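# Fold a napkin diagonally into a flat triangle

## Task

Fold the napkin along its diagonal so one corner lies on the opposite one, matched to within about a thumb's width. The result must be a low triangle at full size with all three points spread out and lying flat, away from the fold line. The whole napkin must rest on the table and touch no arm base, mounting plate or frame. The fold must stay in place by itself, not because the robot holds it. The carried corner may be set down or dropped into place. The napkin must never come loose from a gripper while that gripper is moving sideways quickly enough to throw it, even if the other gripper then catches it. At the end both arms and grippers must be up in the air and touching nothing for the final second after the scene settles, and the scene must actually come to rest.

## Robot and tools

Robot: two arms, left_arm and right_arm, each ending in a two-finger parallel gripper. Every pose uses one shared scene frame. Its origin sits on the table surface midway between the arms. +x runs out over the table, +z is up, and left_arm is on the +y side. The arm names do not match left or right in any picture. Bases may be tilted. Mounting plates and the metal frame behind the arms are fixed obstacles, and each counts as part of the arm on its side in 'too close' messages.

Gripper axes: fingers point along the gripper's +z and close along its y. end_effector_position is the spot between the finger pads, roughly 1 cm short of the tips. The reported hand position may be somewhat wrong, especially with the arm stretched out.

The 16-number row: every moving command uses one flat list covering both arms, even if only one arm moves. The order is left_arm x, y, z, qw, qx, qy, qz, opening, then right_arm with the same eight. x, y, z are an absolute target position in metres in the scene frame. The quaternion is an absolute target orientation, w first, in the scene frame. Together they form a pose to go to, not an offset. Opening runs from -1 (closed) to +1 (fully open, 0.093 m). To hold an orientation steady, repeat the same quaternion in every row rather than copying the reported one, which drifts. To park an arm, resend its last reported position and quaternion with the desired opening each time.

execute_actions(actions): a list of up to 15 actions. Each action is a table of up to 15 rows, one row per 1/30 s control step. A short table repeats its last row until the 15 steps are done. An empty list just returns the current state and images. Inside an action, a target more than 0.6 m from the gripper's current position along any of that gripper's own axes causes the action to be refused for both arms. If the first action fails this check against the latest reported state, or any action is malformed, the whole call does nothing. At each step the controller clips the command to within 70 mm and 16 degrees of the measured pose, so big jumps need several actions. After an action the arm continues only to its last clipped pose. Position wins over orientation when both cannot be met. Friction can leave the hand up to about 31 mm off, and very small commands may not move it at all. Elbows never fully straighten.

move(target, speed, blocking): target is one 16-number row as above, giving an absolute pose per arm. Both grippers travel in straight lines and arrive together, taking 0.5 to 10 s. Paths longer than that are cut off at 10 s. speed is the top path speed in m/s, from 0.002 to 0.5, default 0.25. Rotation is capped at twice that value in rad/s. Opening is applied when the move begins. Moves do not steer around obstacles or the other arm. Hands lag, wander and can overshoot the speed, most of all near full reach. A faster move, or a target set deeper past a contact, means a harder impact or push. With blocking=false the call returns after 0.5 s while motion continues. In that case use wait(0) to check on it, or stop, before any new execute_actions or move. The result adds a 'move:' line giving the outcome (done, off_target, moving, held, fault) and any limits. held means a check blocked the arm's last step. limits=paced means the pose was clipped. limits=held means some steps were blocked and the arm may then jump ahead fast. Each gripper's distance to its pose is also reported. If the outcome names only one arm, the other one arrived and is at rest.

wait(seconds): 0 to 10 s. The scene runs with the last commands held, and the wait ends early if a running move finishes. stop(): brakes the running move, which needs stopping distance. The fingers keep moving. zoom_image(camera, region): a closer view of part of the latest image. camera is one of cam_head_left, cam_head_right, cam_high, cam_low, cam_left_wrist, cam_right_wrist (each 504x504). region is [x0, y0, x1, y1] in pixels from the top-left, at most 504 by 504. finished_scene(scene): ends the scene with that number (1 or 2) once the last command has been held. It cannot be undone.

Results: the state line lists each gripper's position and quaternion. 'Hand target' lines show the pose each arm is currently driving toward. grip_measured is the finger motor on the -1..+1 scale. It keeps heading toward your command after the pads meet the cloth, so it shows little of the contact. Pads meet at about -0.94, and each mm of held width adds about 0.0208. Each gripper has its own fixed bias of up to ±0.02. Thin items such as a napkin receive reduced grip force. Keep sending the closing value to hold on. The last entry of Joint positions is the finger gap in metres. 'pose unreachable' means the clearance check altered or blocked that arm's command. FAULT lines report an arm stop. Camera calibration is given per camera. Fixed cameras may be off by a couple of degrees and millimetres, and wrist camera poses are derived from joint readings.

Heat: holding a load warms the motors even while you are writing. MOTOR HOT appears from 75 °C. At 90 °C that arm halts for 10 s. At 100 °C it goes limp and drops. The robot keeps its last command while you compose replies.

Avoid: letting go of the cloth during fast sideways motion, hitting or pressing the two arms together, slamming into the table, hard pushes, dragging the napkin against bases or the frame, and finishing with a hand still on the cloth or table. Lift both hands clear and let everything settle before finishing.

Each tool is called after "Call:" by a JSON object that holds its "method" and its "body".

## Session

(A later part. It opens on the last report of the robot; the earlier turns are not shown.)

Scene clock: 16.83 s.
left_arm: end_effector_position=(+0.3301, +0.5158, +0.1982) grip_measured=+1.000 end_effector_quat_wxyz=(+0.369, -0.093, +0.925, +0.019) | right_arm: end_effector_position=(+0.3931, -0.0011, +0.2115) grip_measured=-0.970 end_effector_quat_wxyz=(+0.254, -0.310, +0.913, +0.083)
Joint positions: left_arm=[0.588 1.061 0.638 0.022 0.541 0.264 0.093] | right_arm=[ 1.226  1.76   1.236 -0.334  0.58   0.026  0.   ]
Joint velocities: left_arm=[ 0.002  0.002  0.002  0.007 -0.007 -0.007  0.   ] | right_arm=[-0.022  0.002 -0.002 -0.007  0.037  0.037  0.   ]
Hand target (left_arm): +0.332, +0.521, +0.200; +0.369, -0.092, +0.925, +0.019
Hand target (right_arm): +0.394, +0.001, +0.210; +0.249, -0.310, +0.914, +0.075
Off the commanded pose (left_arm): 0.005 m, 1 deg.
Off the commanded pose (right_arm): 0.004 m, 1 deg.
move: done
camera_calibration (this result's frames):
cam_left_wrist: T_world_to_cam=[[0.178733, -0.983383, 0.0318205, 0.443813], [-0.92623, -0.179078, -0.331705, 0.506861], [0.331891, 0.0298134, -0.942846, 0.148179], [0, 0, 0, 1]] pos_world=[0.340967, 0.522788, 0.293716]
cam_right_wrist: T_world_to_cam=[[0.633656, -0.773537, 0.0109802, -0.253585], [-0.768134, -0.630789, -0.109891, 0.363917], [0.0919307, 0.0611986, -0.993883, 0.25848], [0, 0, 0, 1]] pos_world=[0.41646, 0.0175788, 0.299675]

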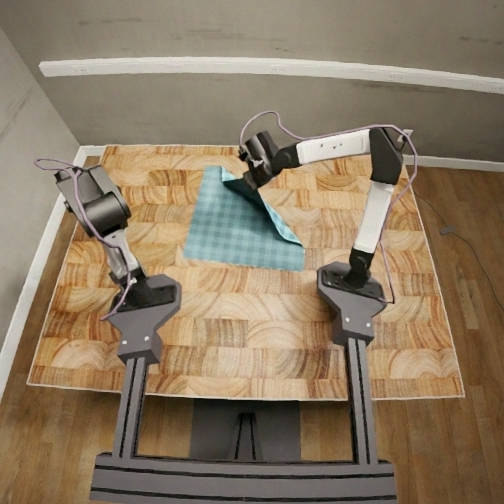

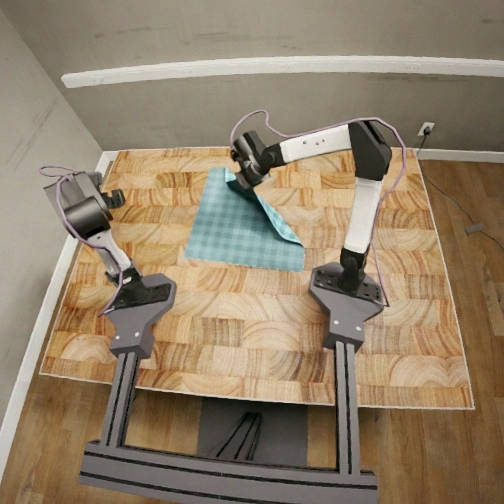

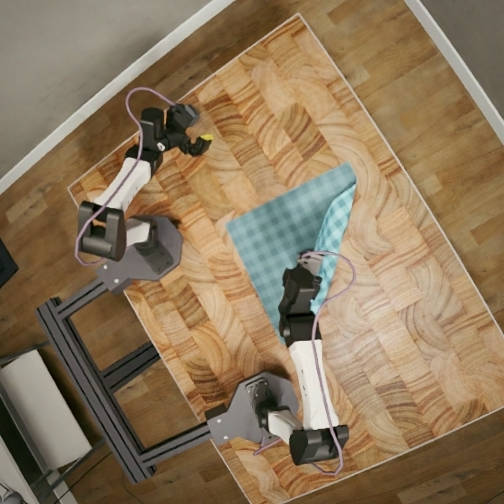

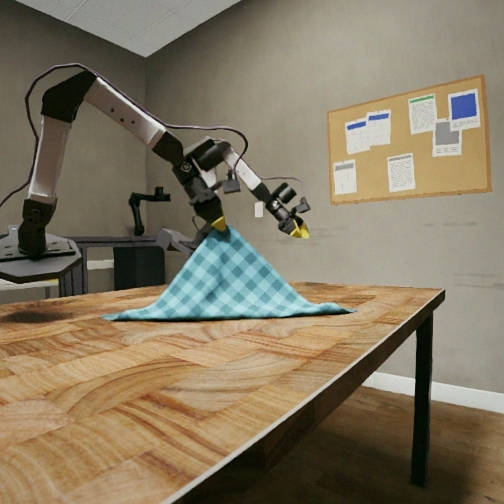

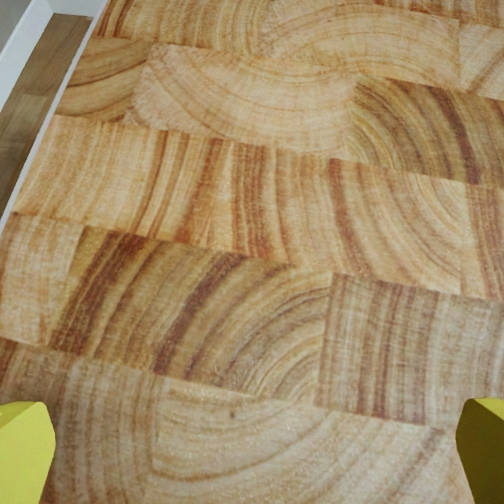

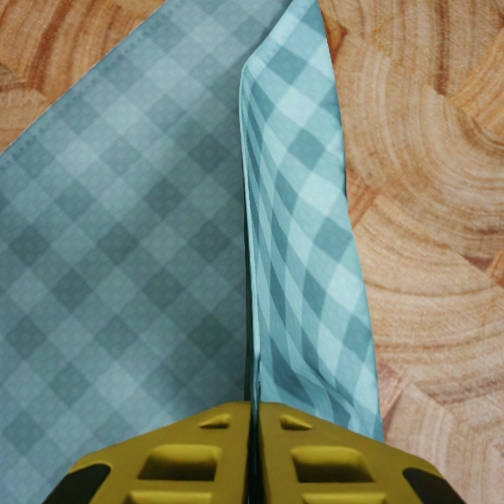

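Call:
{"method": "move", "body": {"target": [0.33,0.52,0.2,0.365,-0.085,0.927,0.024,1,0.255,0.17,0.10,0.2455,-0.306,0.916,0.082,-1], "speed": 0.15}}

Scene clock: 19.40 s.
left_arm: end_effector_position=(+0.3280, +0.5141, +0.1960) grip_measured=+1.000 end_effector_quat_wxyz=(+0.363, -0.086, +0.928, +0.018) | right_arm: end_effector_position=(+0.2577, +0.1639, +0.0992) grip_measured=-0.970 end_effector_quat_wxyz=(+0.246, -0.309, +0.915, +0.084)
Joint positions: left_arm=[0.588 1.061 0.638 0.006 0.543 0.286 0.093] | right_arm=[ 1.509  2.464  1.578 -0.17   0.737  0.335  0.   ]
Joint velocities: left_arm=[ 0.022 -0.007 -0.002 -0.037  0.007 -0.037  0.   ] | right_arm=[ 0.007 -0.007 -0.017  0.037  0.007 -0.11   0.   ]
Hand target (left_arm): +0.330, +0.520, +0.200; +0.365, -0.085, +0.927, +0.024
Hand target (right_arm): +0.257, +0.167, +0.099; +0.249, -0.307, +0.915, +0.080
Off the commanded pose (left_arm): 0.007 m, 1 deg.
Off the commanded pose (right_arm): 0.007 m, 0 deg.
move: done
camera_calibration (this result's frames):
cam_left_wrist: T_world_to_cam=[[0.165806, -0.985794, 0.0267953, 0.44908], [-0.93283, -0.165596, -0.32001, 0.496781], [0.319901, 0.028064, -0.947035, 0.152513], [0, 0, 0, 1]] pos_world=[0.340163, 0.520685, 0.291377]
cam_right_wrist: T_world_to_cam=[[0.631805, -0.77512, 0.00336939, -0.0374081], [-0.771332, -0.629135, -0.0960986, 0.350783], [0.0766077, 0.0581166, -0.995366, 0.153809], [0, 0, 0, 1]] pos_world=[0.282422, 0.182755, 0.186932]

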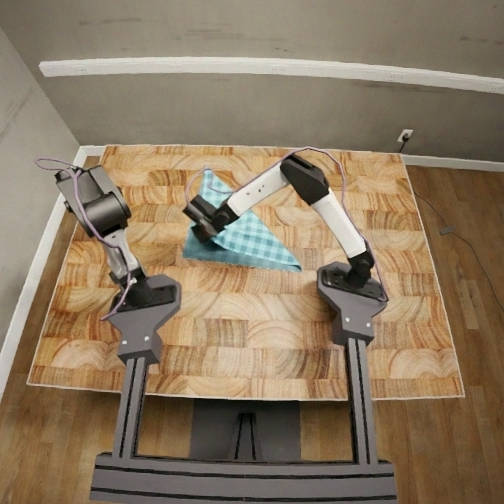

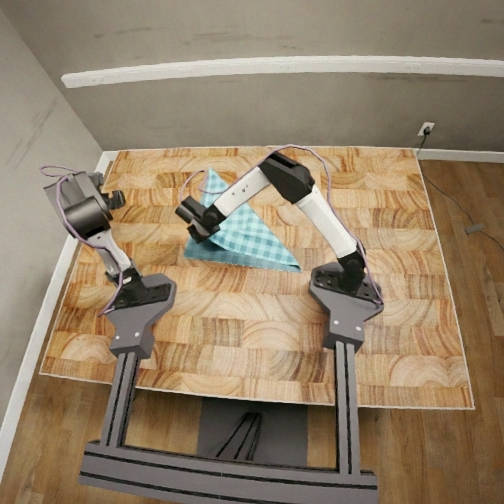

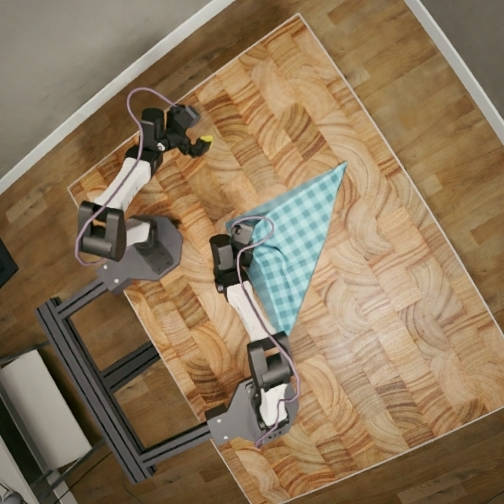

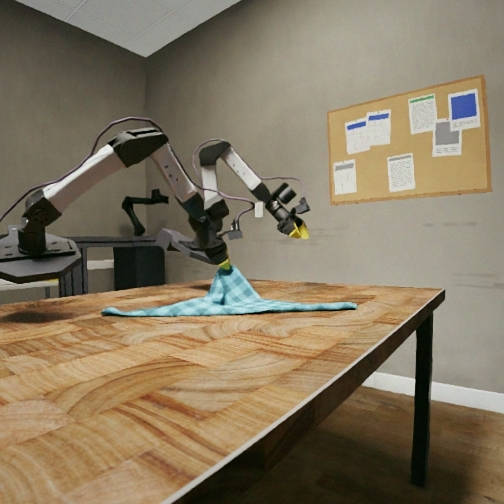

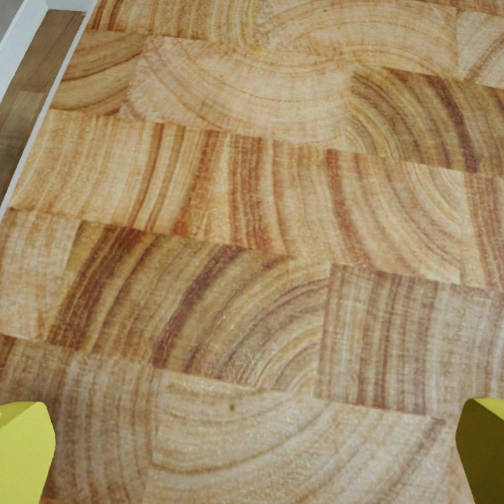

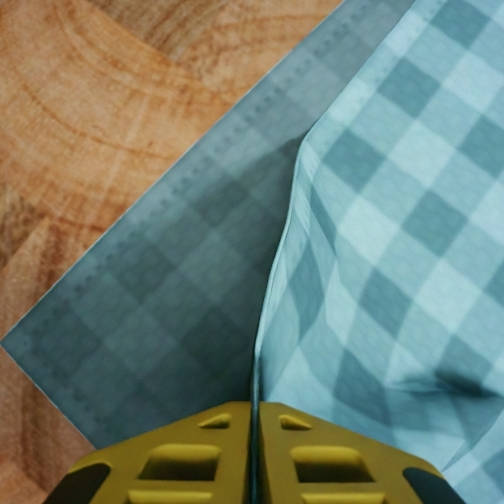

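Call:
{"method": "move", "body": {"target": [0.33,0.52,0.2,0.365,-0.085,0.927,0.024,1,0.216,0.226,0.022,0.2455,-0.306,0.916,0.082,-1], "speed": 0.08}}

Call:
{"method": "zoom_image", "body": {"camera": "cam_head_left", "region": [160, 150, 320, 310]}}

Scene clock: 22.20 s.
left_arm: end_effector_position=(+0.3280, +0.5141, +0.1960) grip_measured=+1.000 end_effector_quat_wxyz=(+0.363, -0.086, +0.928, +0.018) | right_arm: end_effector_position=(+0.2214, +0.2228, +0.0229) grip_measured=-0.970 end_effector_quat_wxyz=(+0.245, -0.303, +0.917, +0.087)
Joint positions: left_arm=[0.588 1.061 0.638 0.006 0.543 0.286 0.093] | right_arm=[ 1.526  2.845  1.939 -0.162  0.742  0.366  0.   ]
Joint velocities: left_arm=[-0.012 -0.002 -0.002 -0.037 -0.007 -0.037  0.   ] | right_arm=[-0.002  0.007  0.002  0.081  0.037 -0.022  0.   ]
Hand target (left_arm): +0.330, +0.520, +0.200; +0.365, -0.085, +0.927, +0.024
Hand target (right_arm): +0.216, +0.225, +0.021; +0.246, -0.306, +0.916, +0.082
Off the commanded pose (left_arm): 0.007 m, 1 deg.
Off the commanded pose (right_arm): 0.006 m, 1 deg.
move: done
camera_calibration (this result's frames):
cam_left_wrist: T_world_to_cam=[[0.16553, -0.985848, 0.0265372, 0.449249], [-0.932888, -0.165252, -0.320017, 0.496625], [0.319874, 0.0282163, -0.94704, 0.152445], [0, 0, 0, 1]] pos_world=[0.340168, 0.520657, 0.291378]
cam_right_wrist: T_world_to_cam=[[0.625129, -0.780497, -0.00624631, 0.0343943], [-0.777218, -0.621727, -0.0968858, 0.352221], [0.0717355, 0.0654208, -0.995276, 0.0767013], [0, 0, 0, 1]] pos_world=[0.246749, 0.240812, 0.110679]

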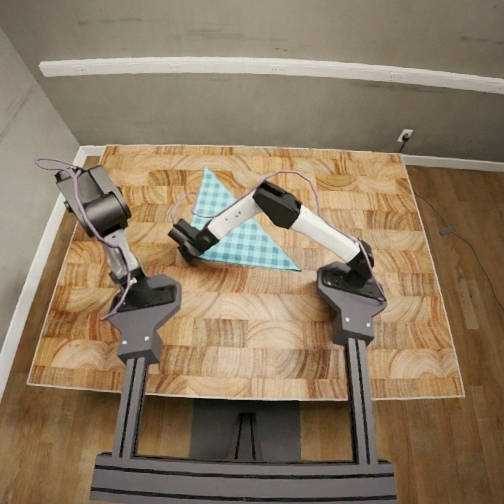

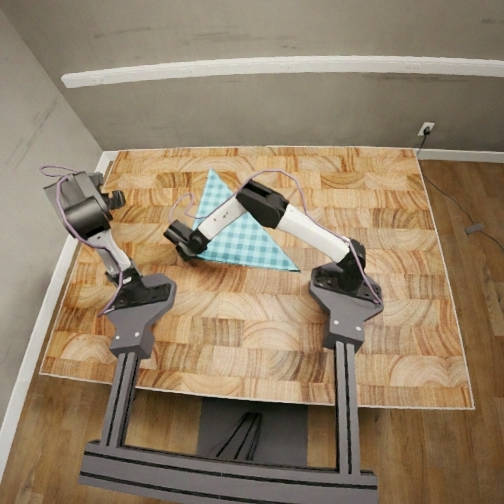

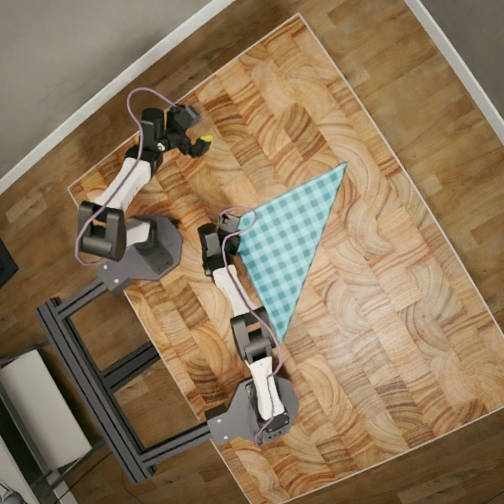

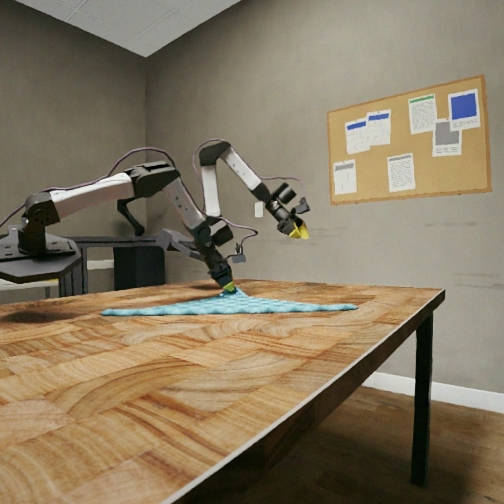

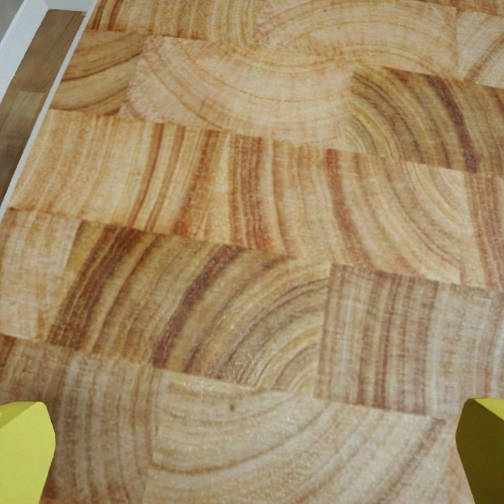

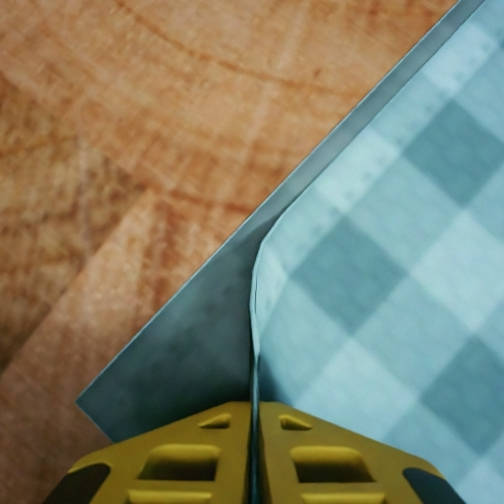

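Region (160, 150, 320, 310) of cam_head_left's 504x504 image, scaled by 3.150, with more detail than that image has.

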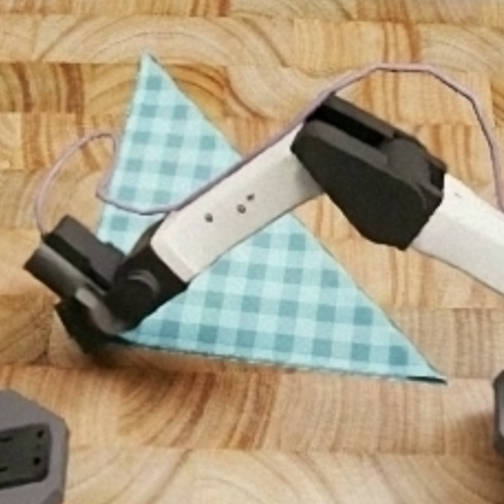

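Call:
{"method": "move", "body": {"target": [0.33,0.52,0.2,0.365,-0.085,0.927,0.024,1,0.21,0.235,0.018,0.2455,-0.306,0.916,0.082,-1], "speed": 0.03}}

Call:
{"method": "move", "body": {"target": [0.33,0.52,0.2,0.365,-0.085,0.927,0.024,1,0.21,0.235,0.018,0.2455,-0.306,0.916,0.082,1], "speed": 0.03}}

Scene clock: 23.50 s.
left_arm: end_effector_position=(+0.3280, +0.5141, +0.1960) grip_measured=+1.000 end_effector_quat_wxyz=(+0.363, -0.086, +0.928, +0.018) | right_arm: end_effector_position=(+0.2156, +0.2346, +0.0216) grip_measured=-0.970 end_effector_quat_wxyz=(+0.247, -0.302, +0.916, +0.089)
Joint positions: left_arm=[0.588 1.061 0.638 0.006 0.543 0.286 0.093] | right_arm=[ 1.539  2.896  2.027 -0.201  0.748  0.379  0.   ]
Joint velocities: left_arm=[ 0.007 -0.002  0.002  0.007  0.007  0.022  0.   ] | right_arm=[-0.007 -0.017  0.002  0.022 -0.037 -0.139  0.   ]
Hand target (left_arm): +0.330, +0.520, +0.200; +0.365, -0.085, +0.927, +0.024
Hand target (right_arm): +0.210, +0.235, +0.018; +0.246, -0.306, +0.916, +0.083
Off the commanded pose (left_arm): 0.007 m, 1 deg.
Off the commanded pose (right_arm): 0.007 m, 1 deg.
move: done
camera_calibration (this result's frames):
cam_left_wrist: T_world_to_cam=[[0.16553, -0.985848, 0.0265372, 0.449249], [-0.932888, -0.165252, -0.320017, 0.496625], [0.319874, 0.0282163, -0.94704, 0.152445], [0, 0, 0, 1]] pos_world=[0.340168, 0.520657, 0.291378]
cam_right_wrist: T_world_to_cam=[[0.62436, -0.781072, -0.0100272, 0.0475528], [-0.777677, -0.620336, -0.101991, 0.354861], [0.0734423, 0.0714771, -0.994735, 0.0732735], [0, 0, 0, 1]] pos_world=[0.240895, 0.252038, 0.109557]

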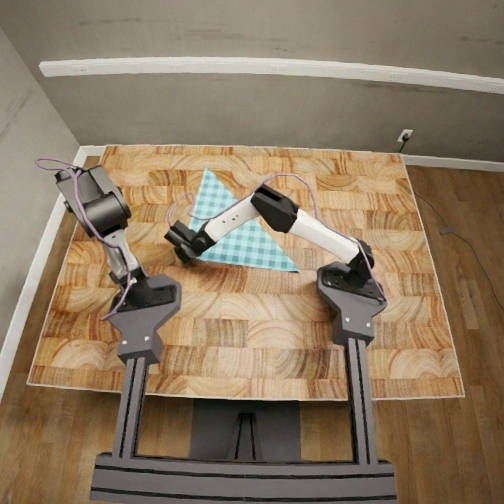

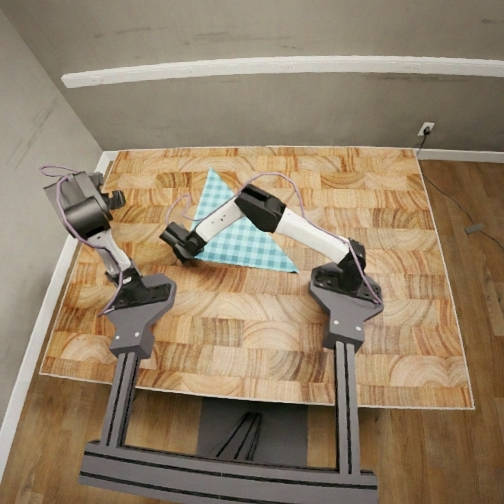

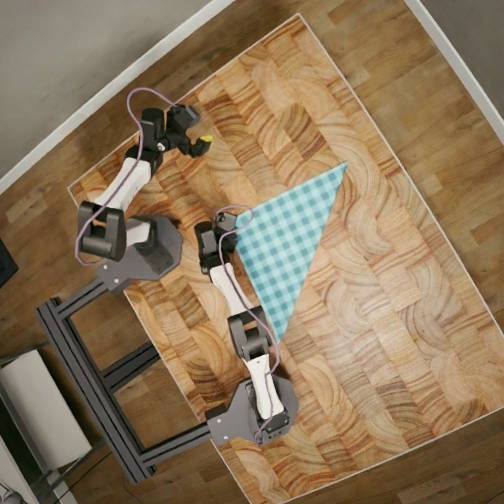

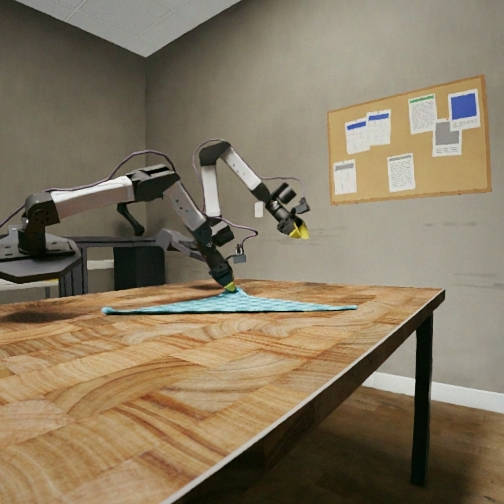

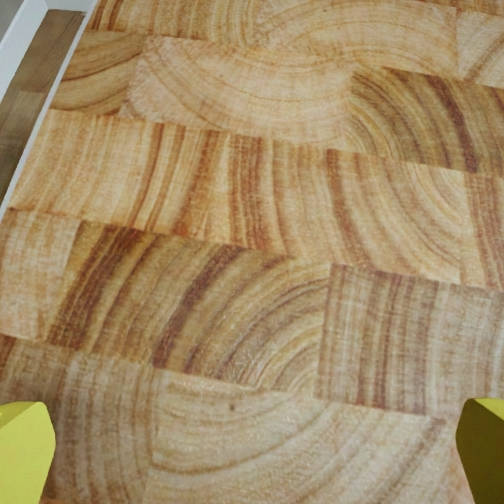

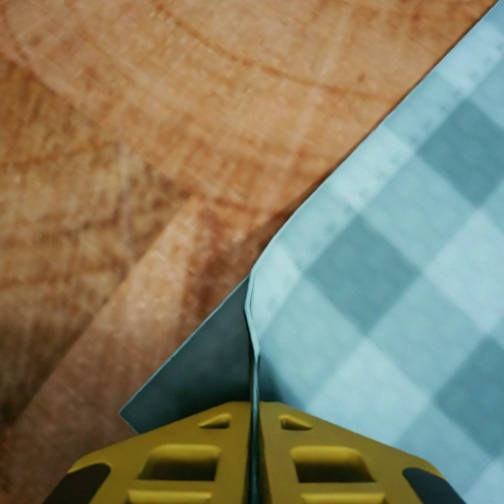

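Scene clock: 24.20 s.
left_arm: end_effector_position=(+0.3280, +0.5141, +0.1960) grip_measured=+1.000 end_effector_quat_wxyz=(+0.363, -0.086, +0.928, +0.018) | right_arm: end_effector_position=(+0.2154, +0.2342, +0.0214) grip_measured=+1.000 end_effector_quat_wxyz=(+0.246, -0.303, +0.916, +0.089)
Joint positions: left_arm=[0.588 1.061 0.638 0.006 0.543 0.286 0.093] | right_arm=[ 1.539  2.896  2.027 -0.203  0.748  0.38   0.093]
Joint velocities: left_arm=[ 0.017  0.007 -0.012 -0.037 -0.037  0.007  0.   ] | right_arm=[-0.012  0.002 -0.012  0.007  0.066  0.022  0.   ]
Hand target (left_arm): +0.330, +0.520, +0.200; +0.365, -0.085, +0.927, +0.024
Hand target (right_arm): +0.210, +0.235, +0.018; +0.246, -0.306, +0.916, +0.082
Off the commanded pose (left_arm): 0.007 m, 1 deg.
Off the commanded pose (right_arm): 0.006 m, 1 deg.
move: done
camera_calibration (this result's frames):
cam_left_wrist: T_world_to_cam=[[0.16553, -0.985848, 0.0265372, 0.449249], [-0.932888, -0.165252, -0.320017, 0.496625], [0.319874, 0.0282163, -0.94704, 0.152445], [0, 0, 0, 1]] pos_world=[0.340168, 0.520657, 0.291378]
cam_right_wrist: T_world_to_cam=[[0.624537, -0.780942, -0.00912229, 0.0472845], [-0.777618, -0.620708, -0.100155, 0.354444], [0.0725529, 0.069644, -0.99493, 0.0736947], [0, 0, 0, 1]] pos_world=[0.240745, 0.251801, 0.109252]

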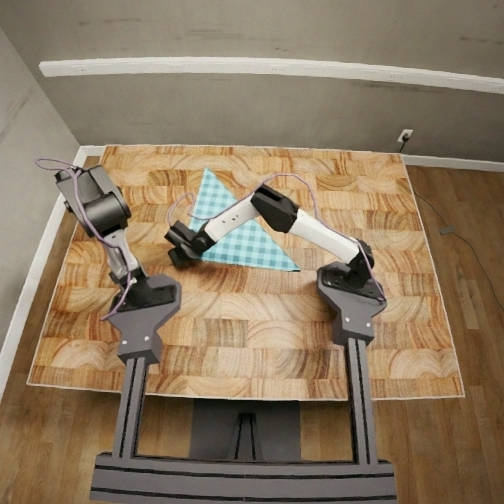

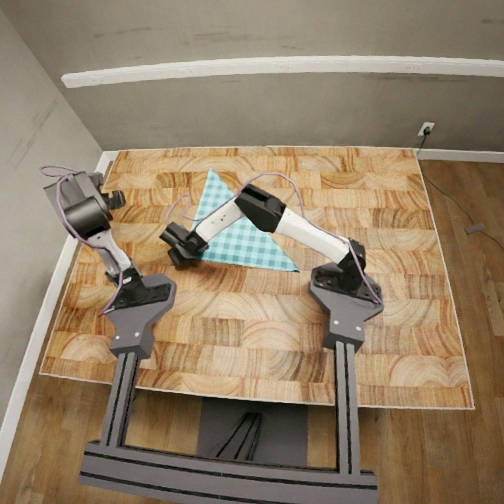

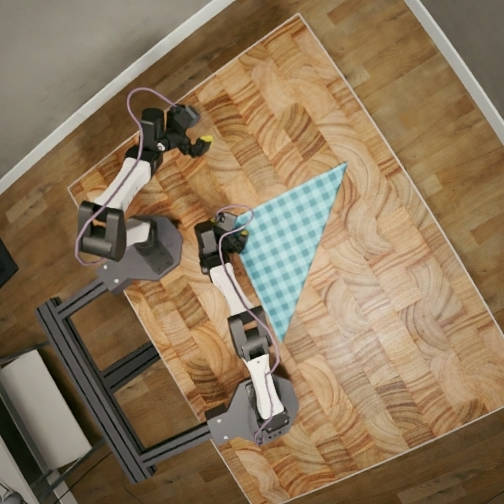

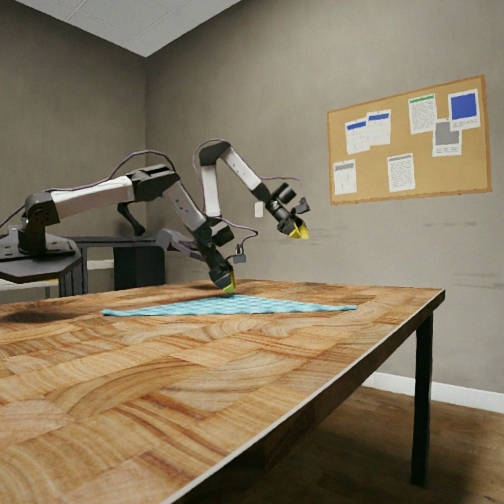

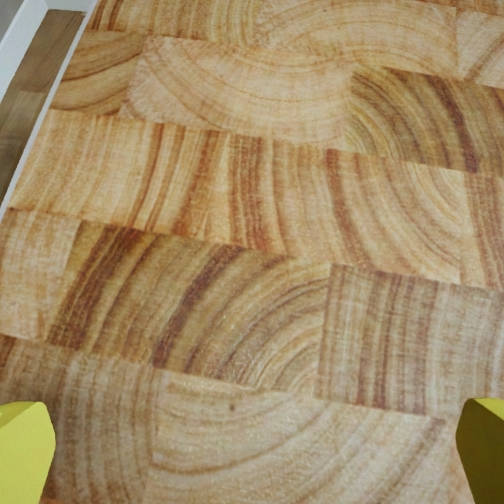

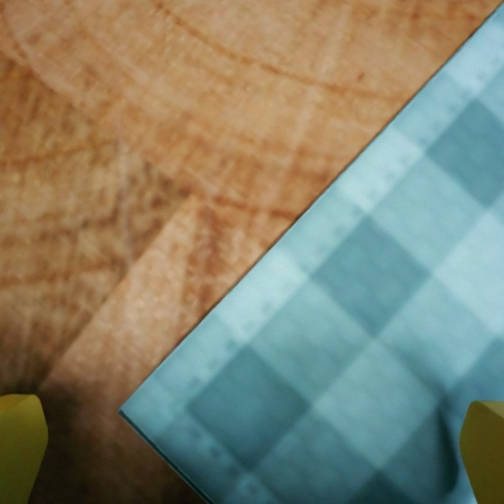

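Perfect match. Lift away.

Call:
{"method": "move", "body": {"target": [0.33,0.52,0.2,0.365,-0.085,0.927,0.024,1,0.25,0.19,0.12,0.2455,-0.306,0.916,0.082,1], "speed": 0.15}}

Scene clock: 25.73 s.
left_arm: end_effector_position=(+0.3280, +0.5141, +0.1960) grip_measured=+1.000 end_effector_quat_wxyz=(+0.363, -0.086, +0.928, +0.018) | right_arm: end_effector_position=(+0.2604, +0.2022, +0.1265) grip_measured=+1.000 end_effector_quat_wxyz=(+0.254, -0.292, +0.917, +0.097)
Joint positions: left_arm=[0.588 1.061 0.638 0.006 0.543 0.286 0.093] | right_arm=[ 1.546  2.545  1.82  -0.323  0.753  0.391  0.093]
Joint velocities: left_arm=[ 0.002 -0.012 -0.007  0.007 -0.081  0.051  0.   ] | right_arm=[ 0.002 -0.007  0.007  0.022 -0.051 -0.051  0.   ]
Hand target (left_arm): +0.330, +0.520, +0.200; +0.365, -0.085, +0.927, +0.024
Hand target (right_arm): +0.251, +0.192, +0.121; +0.246, -0.306, +0.916, +0.082
Off the commanded pose (left_arm): 0.007 m, 1 deg.
Off the commanded pose (right_arm): 0.017 m, 3 deg.
move: off_target (right_arm)
camera_calibration (this result's frames):
cam_left_wrist: T_world_to_cam=[[0.16553, -0.985848, 0.0265372, 0.449249], [-0.932888, -0.165252, -0.320017, 0.496625], [0.319874, 0.0282163, -0.94704, 0.152445], [0, 0, 0, 1]] pos_world=[0.340168, 0.520657, 0.291378]
cam_right_wrist: T_world_to_cam=[[0.611262, -0.791029, -0.0251305, 0.00265616], [-0.787301, -0.604529, -0.121248, 0.382003], [0.0807188, 0.0938997, -0.992304, 0.169902], [0, 0, 0, 1]] pos_world=[0.285414, 0.217079, 0.214978]

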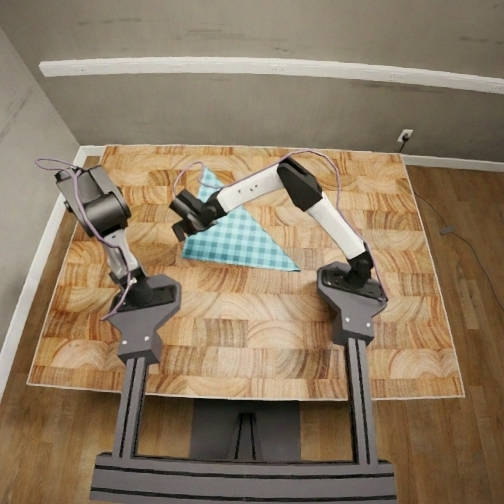

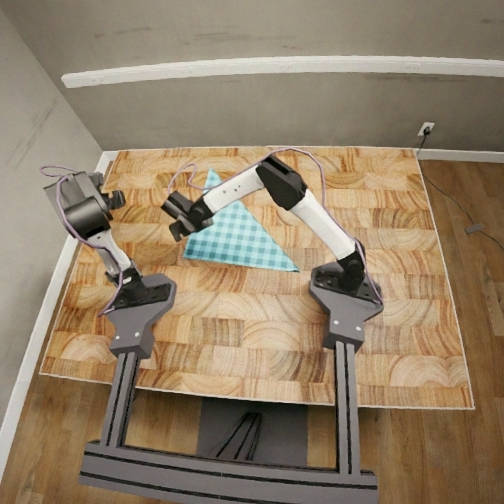

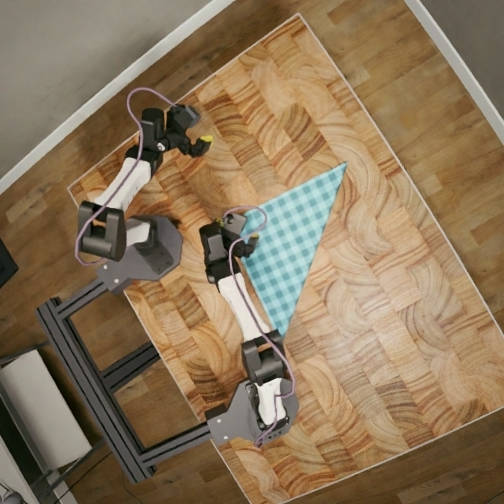

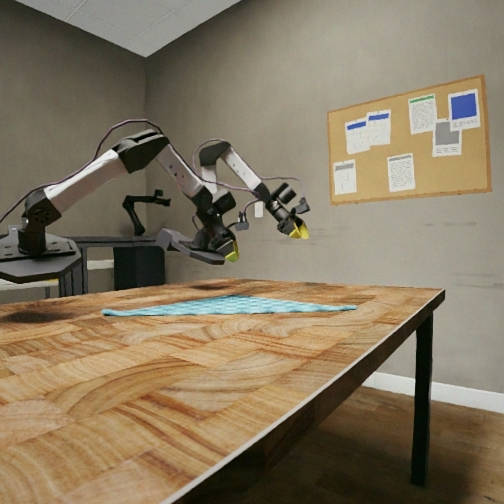

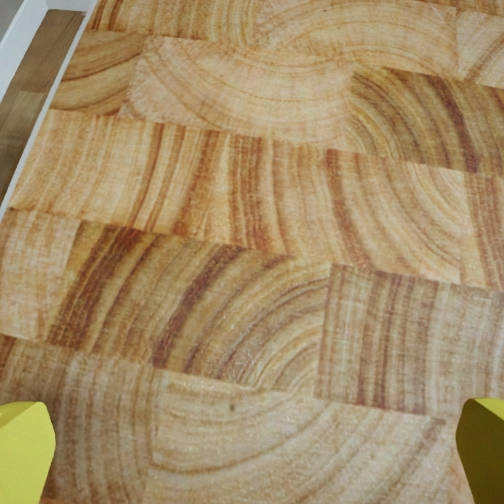

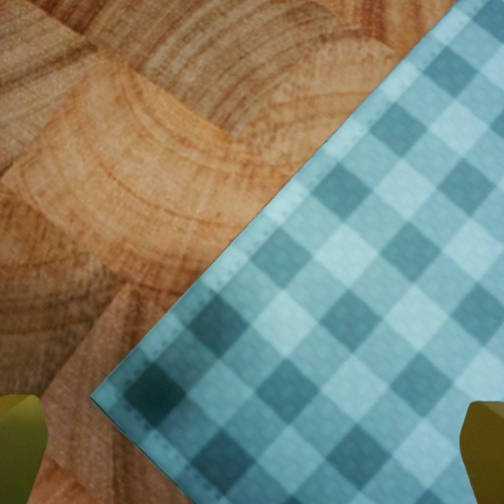

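Call:
{"method": "finished_scene", "body": {"scene": 1}}

The scene is finished: the task was done.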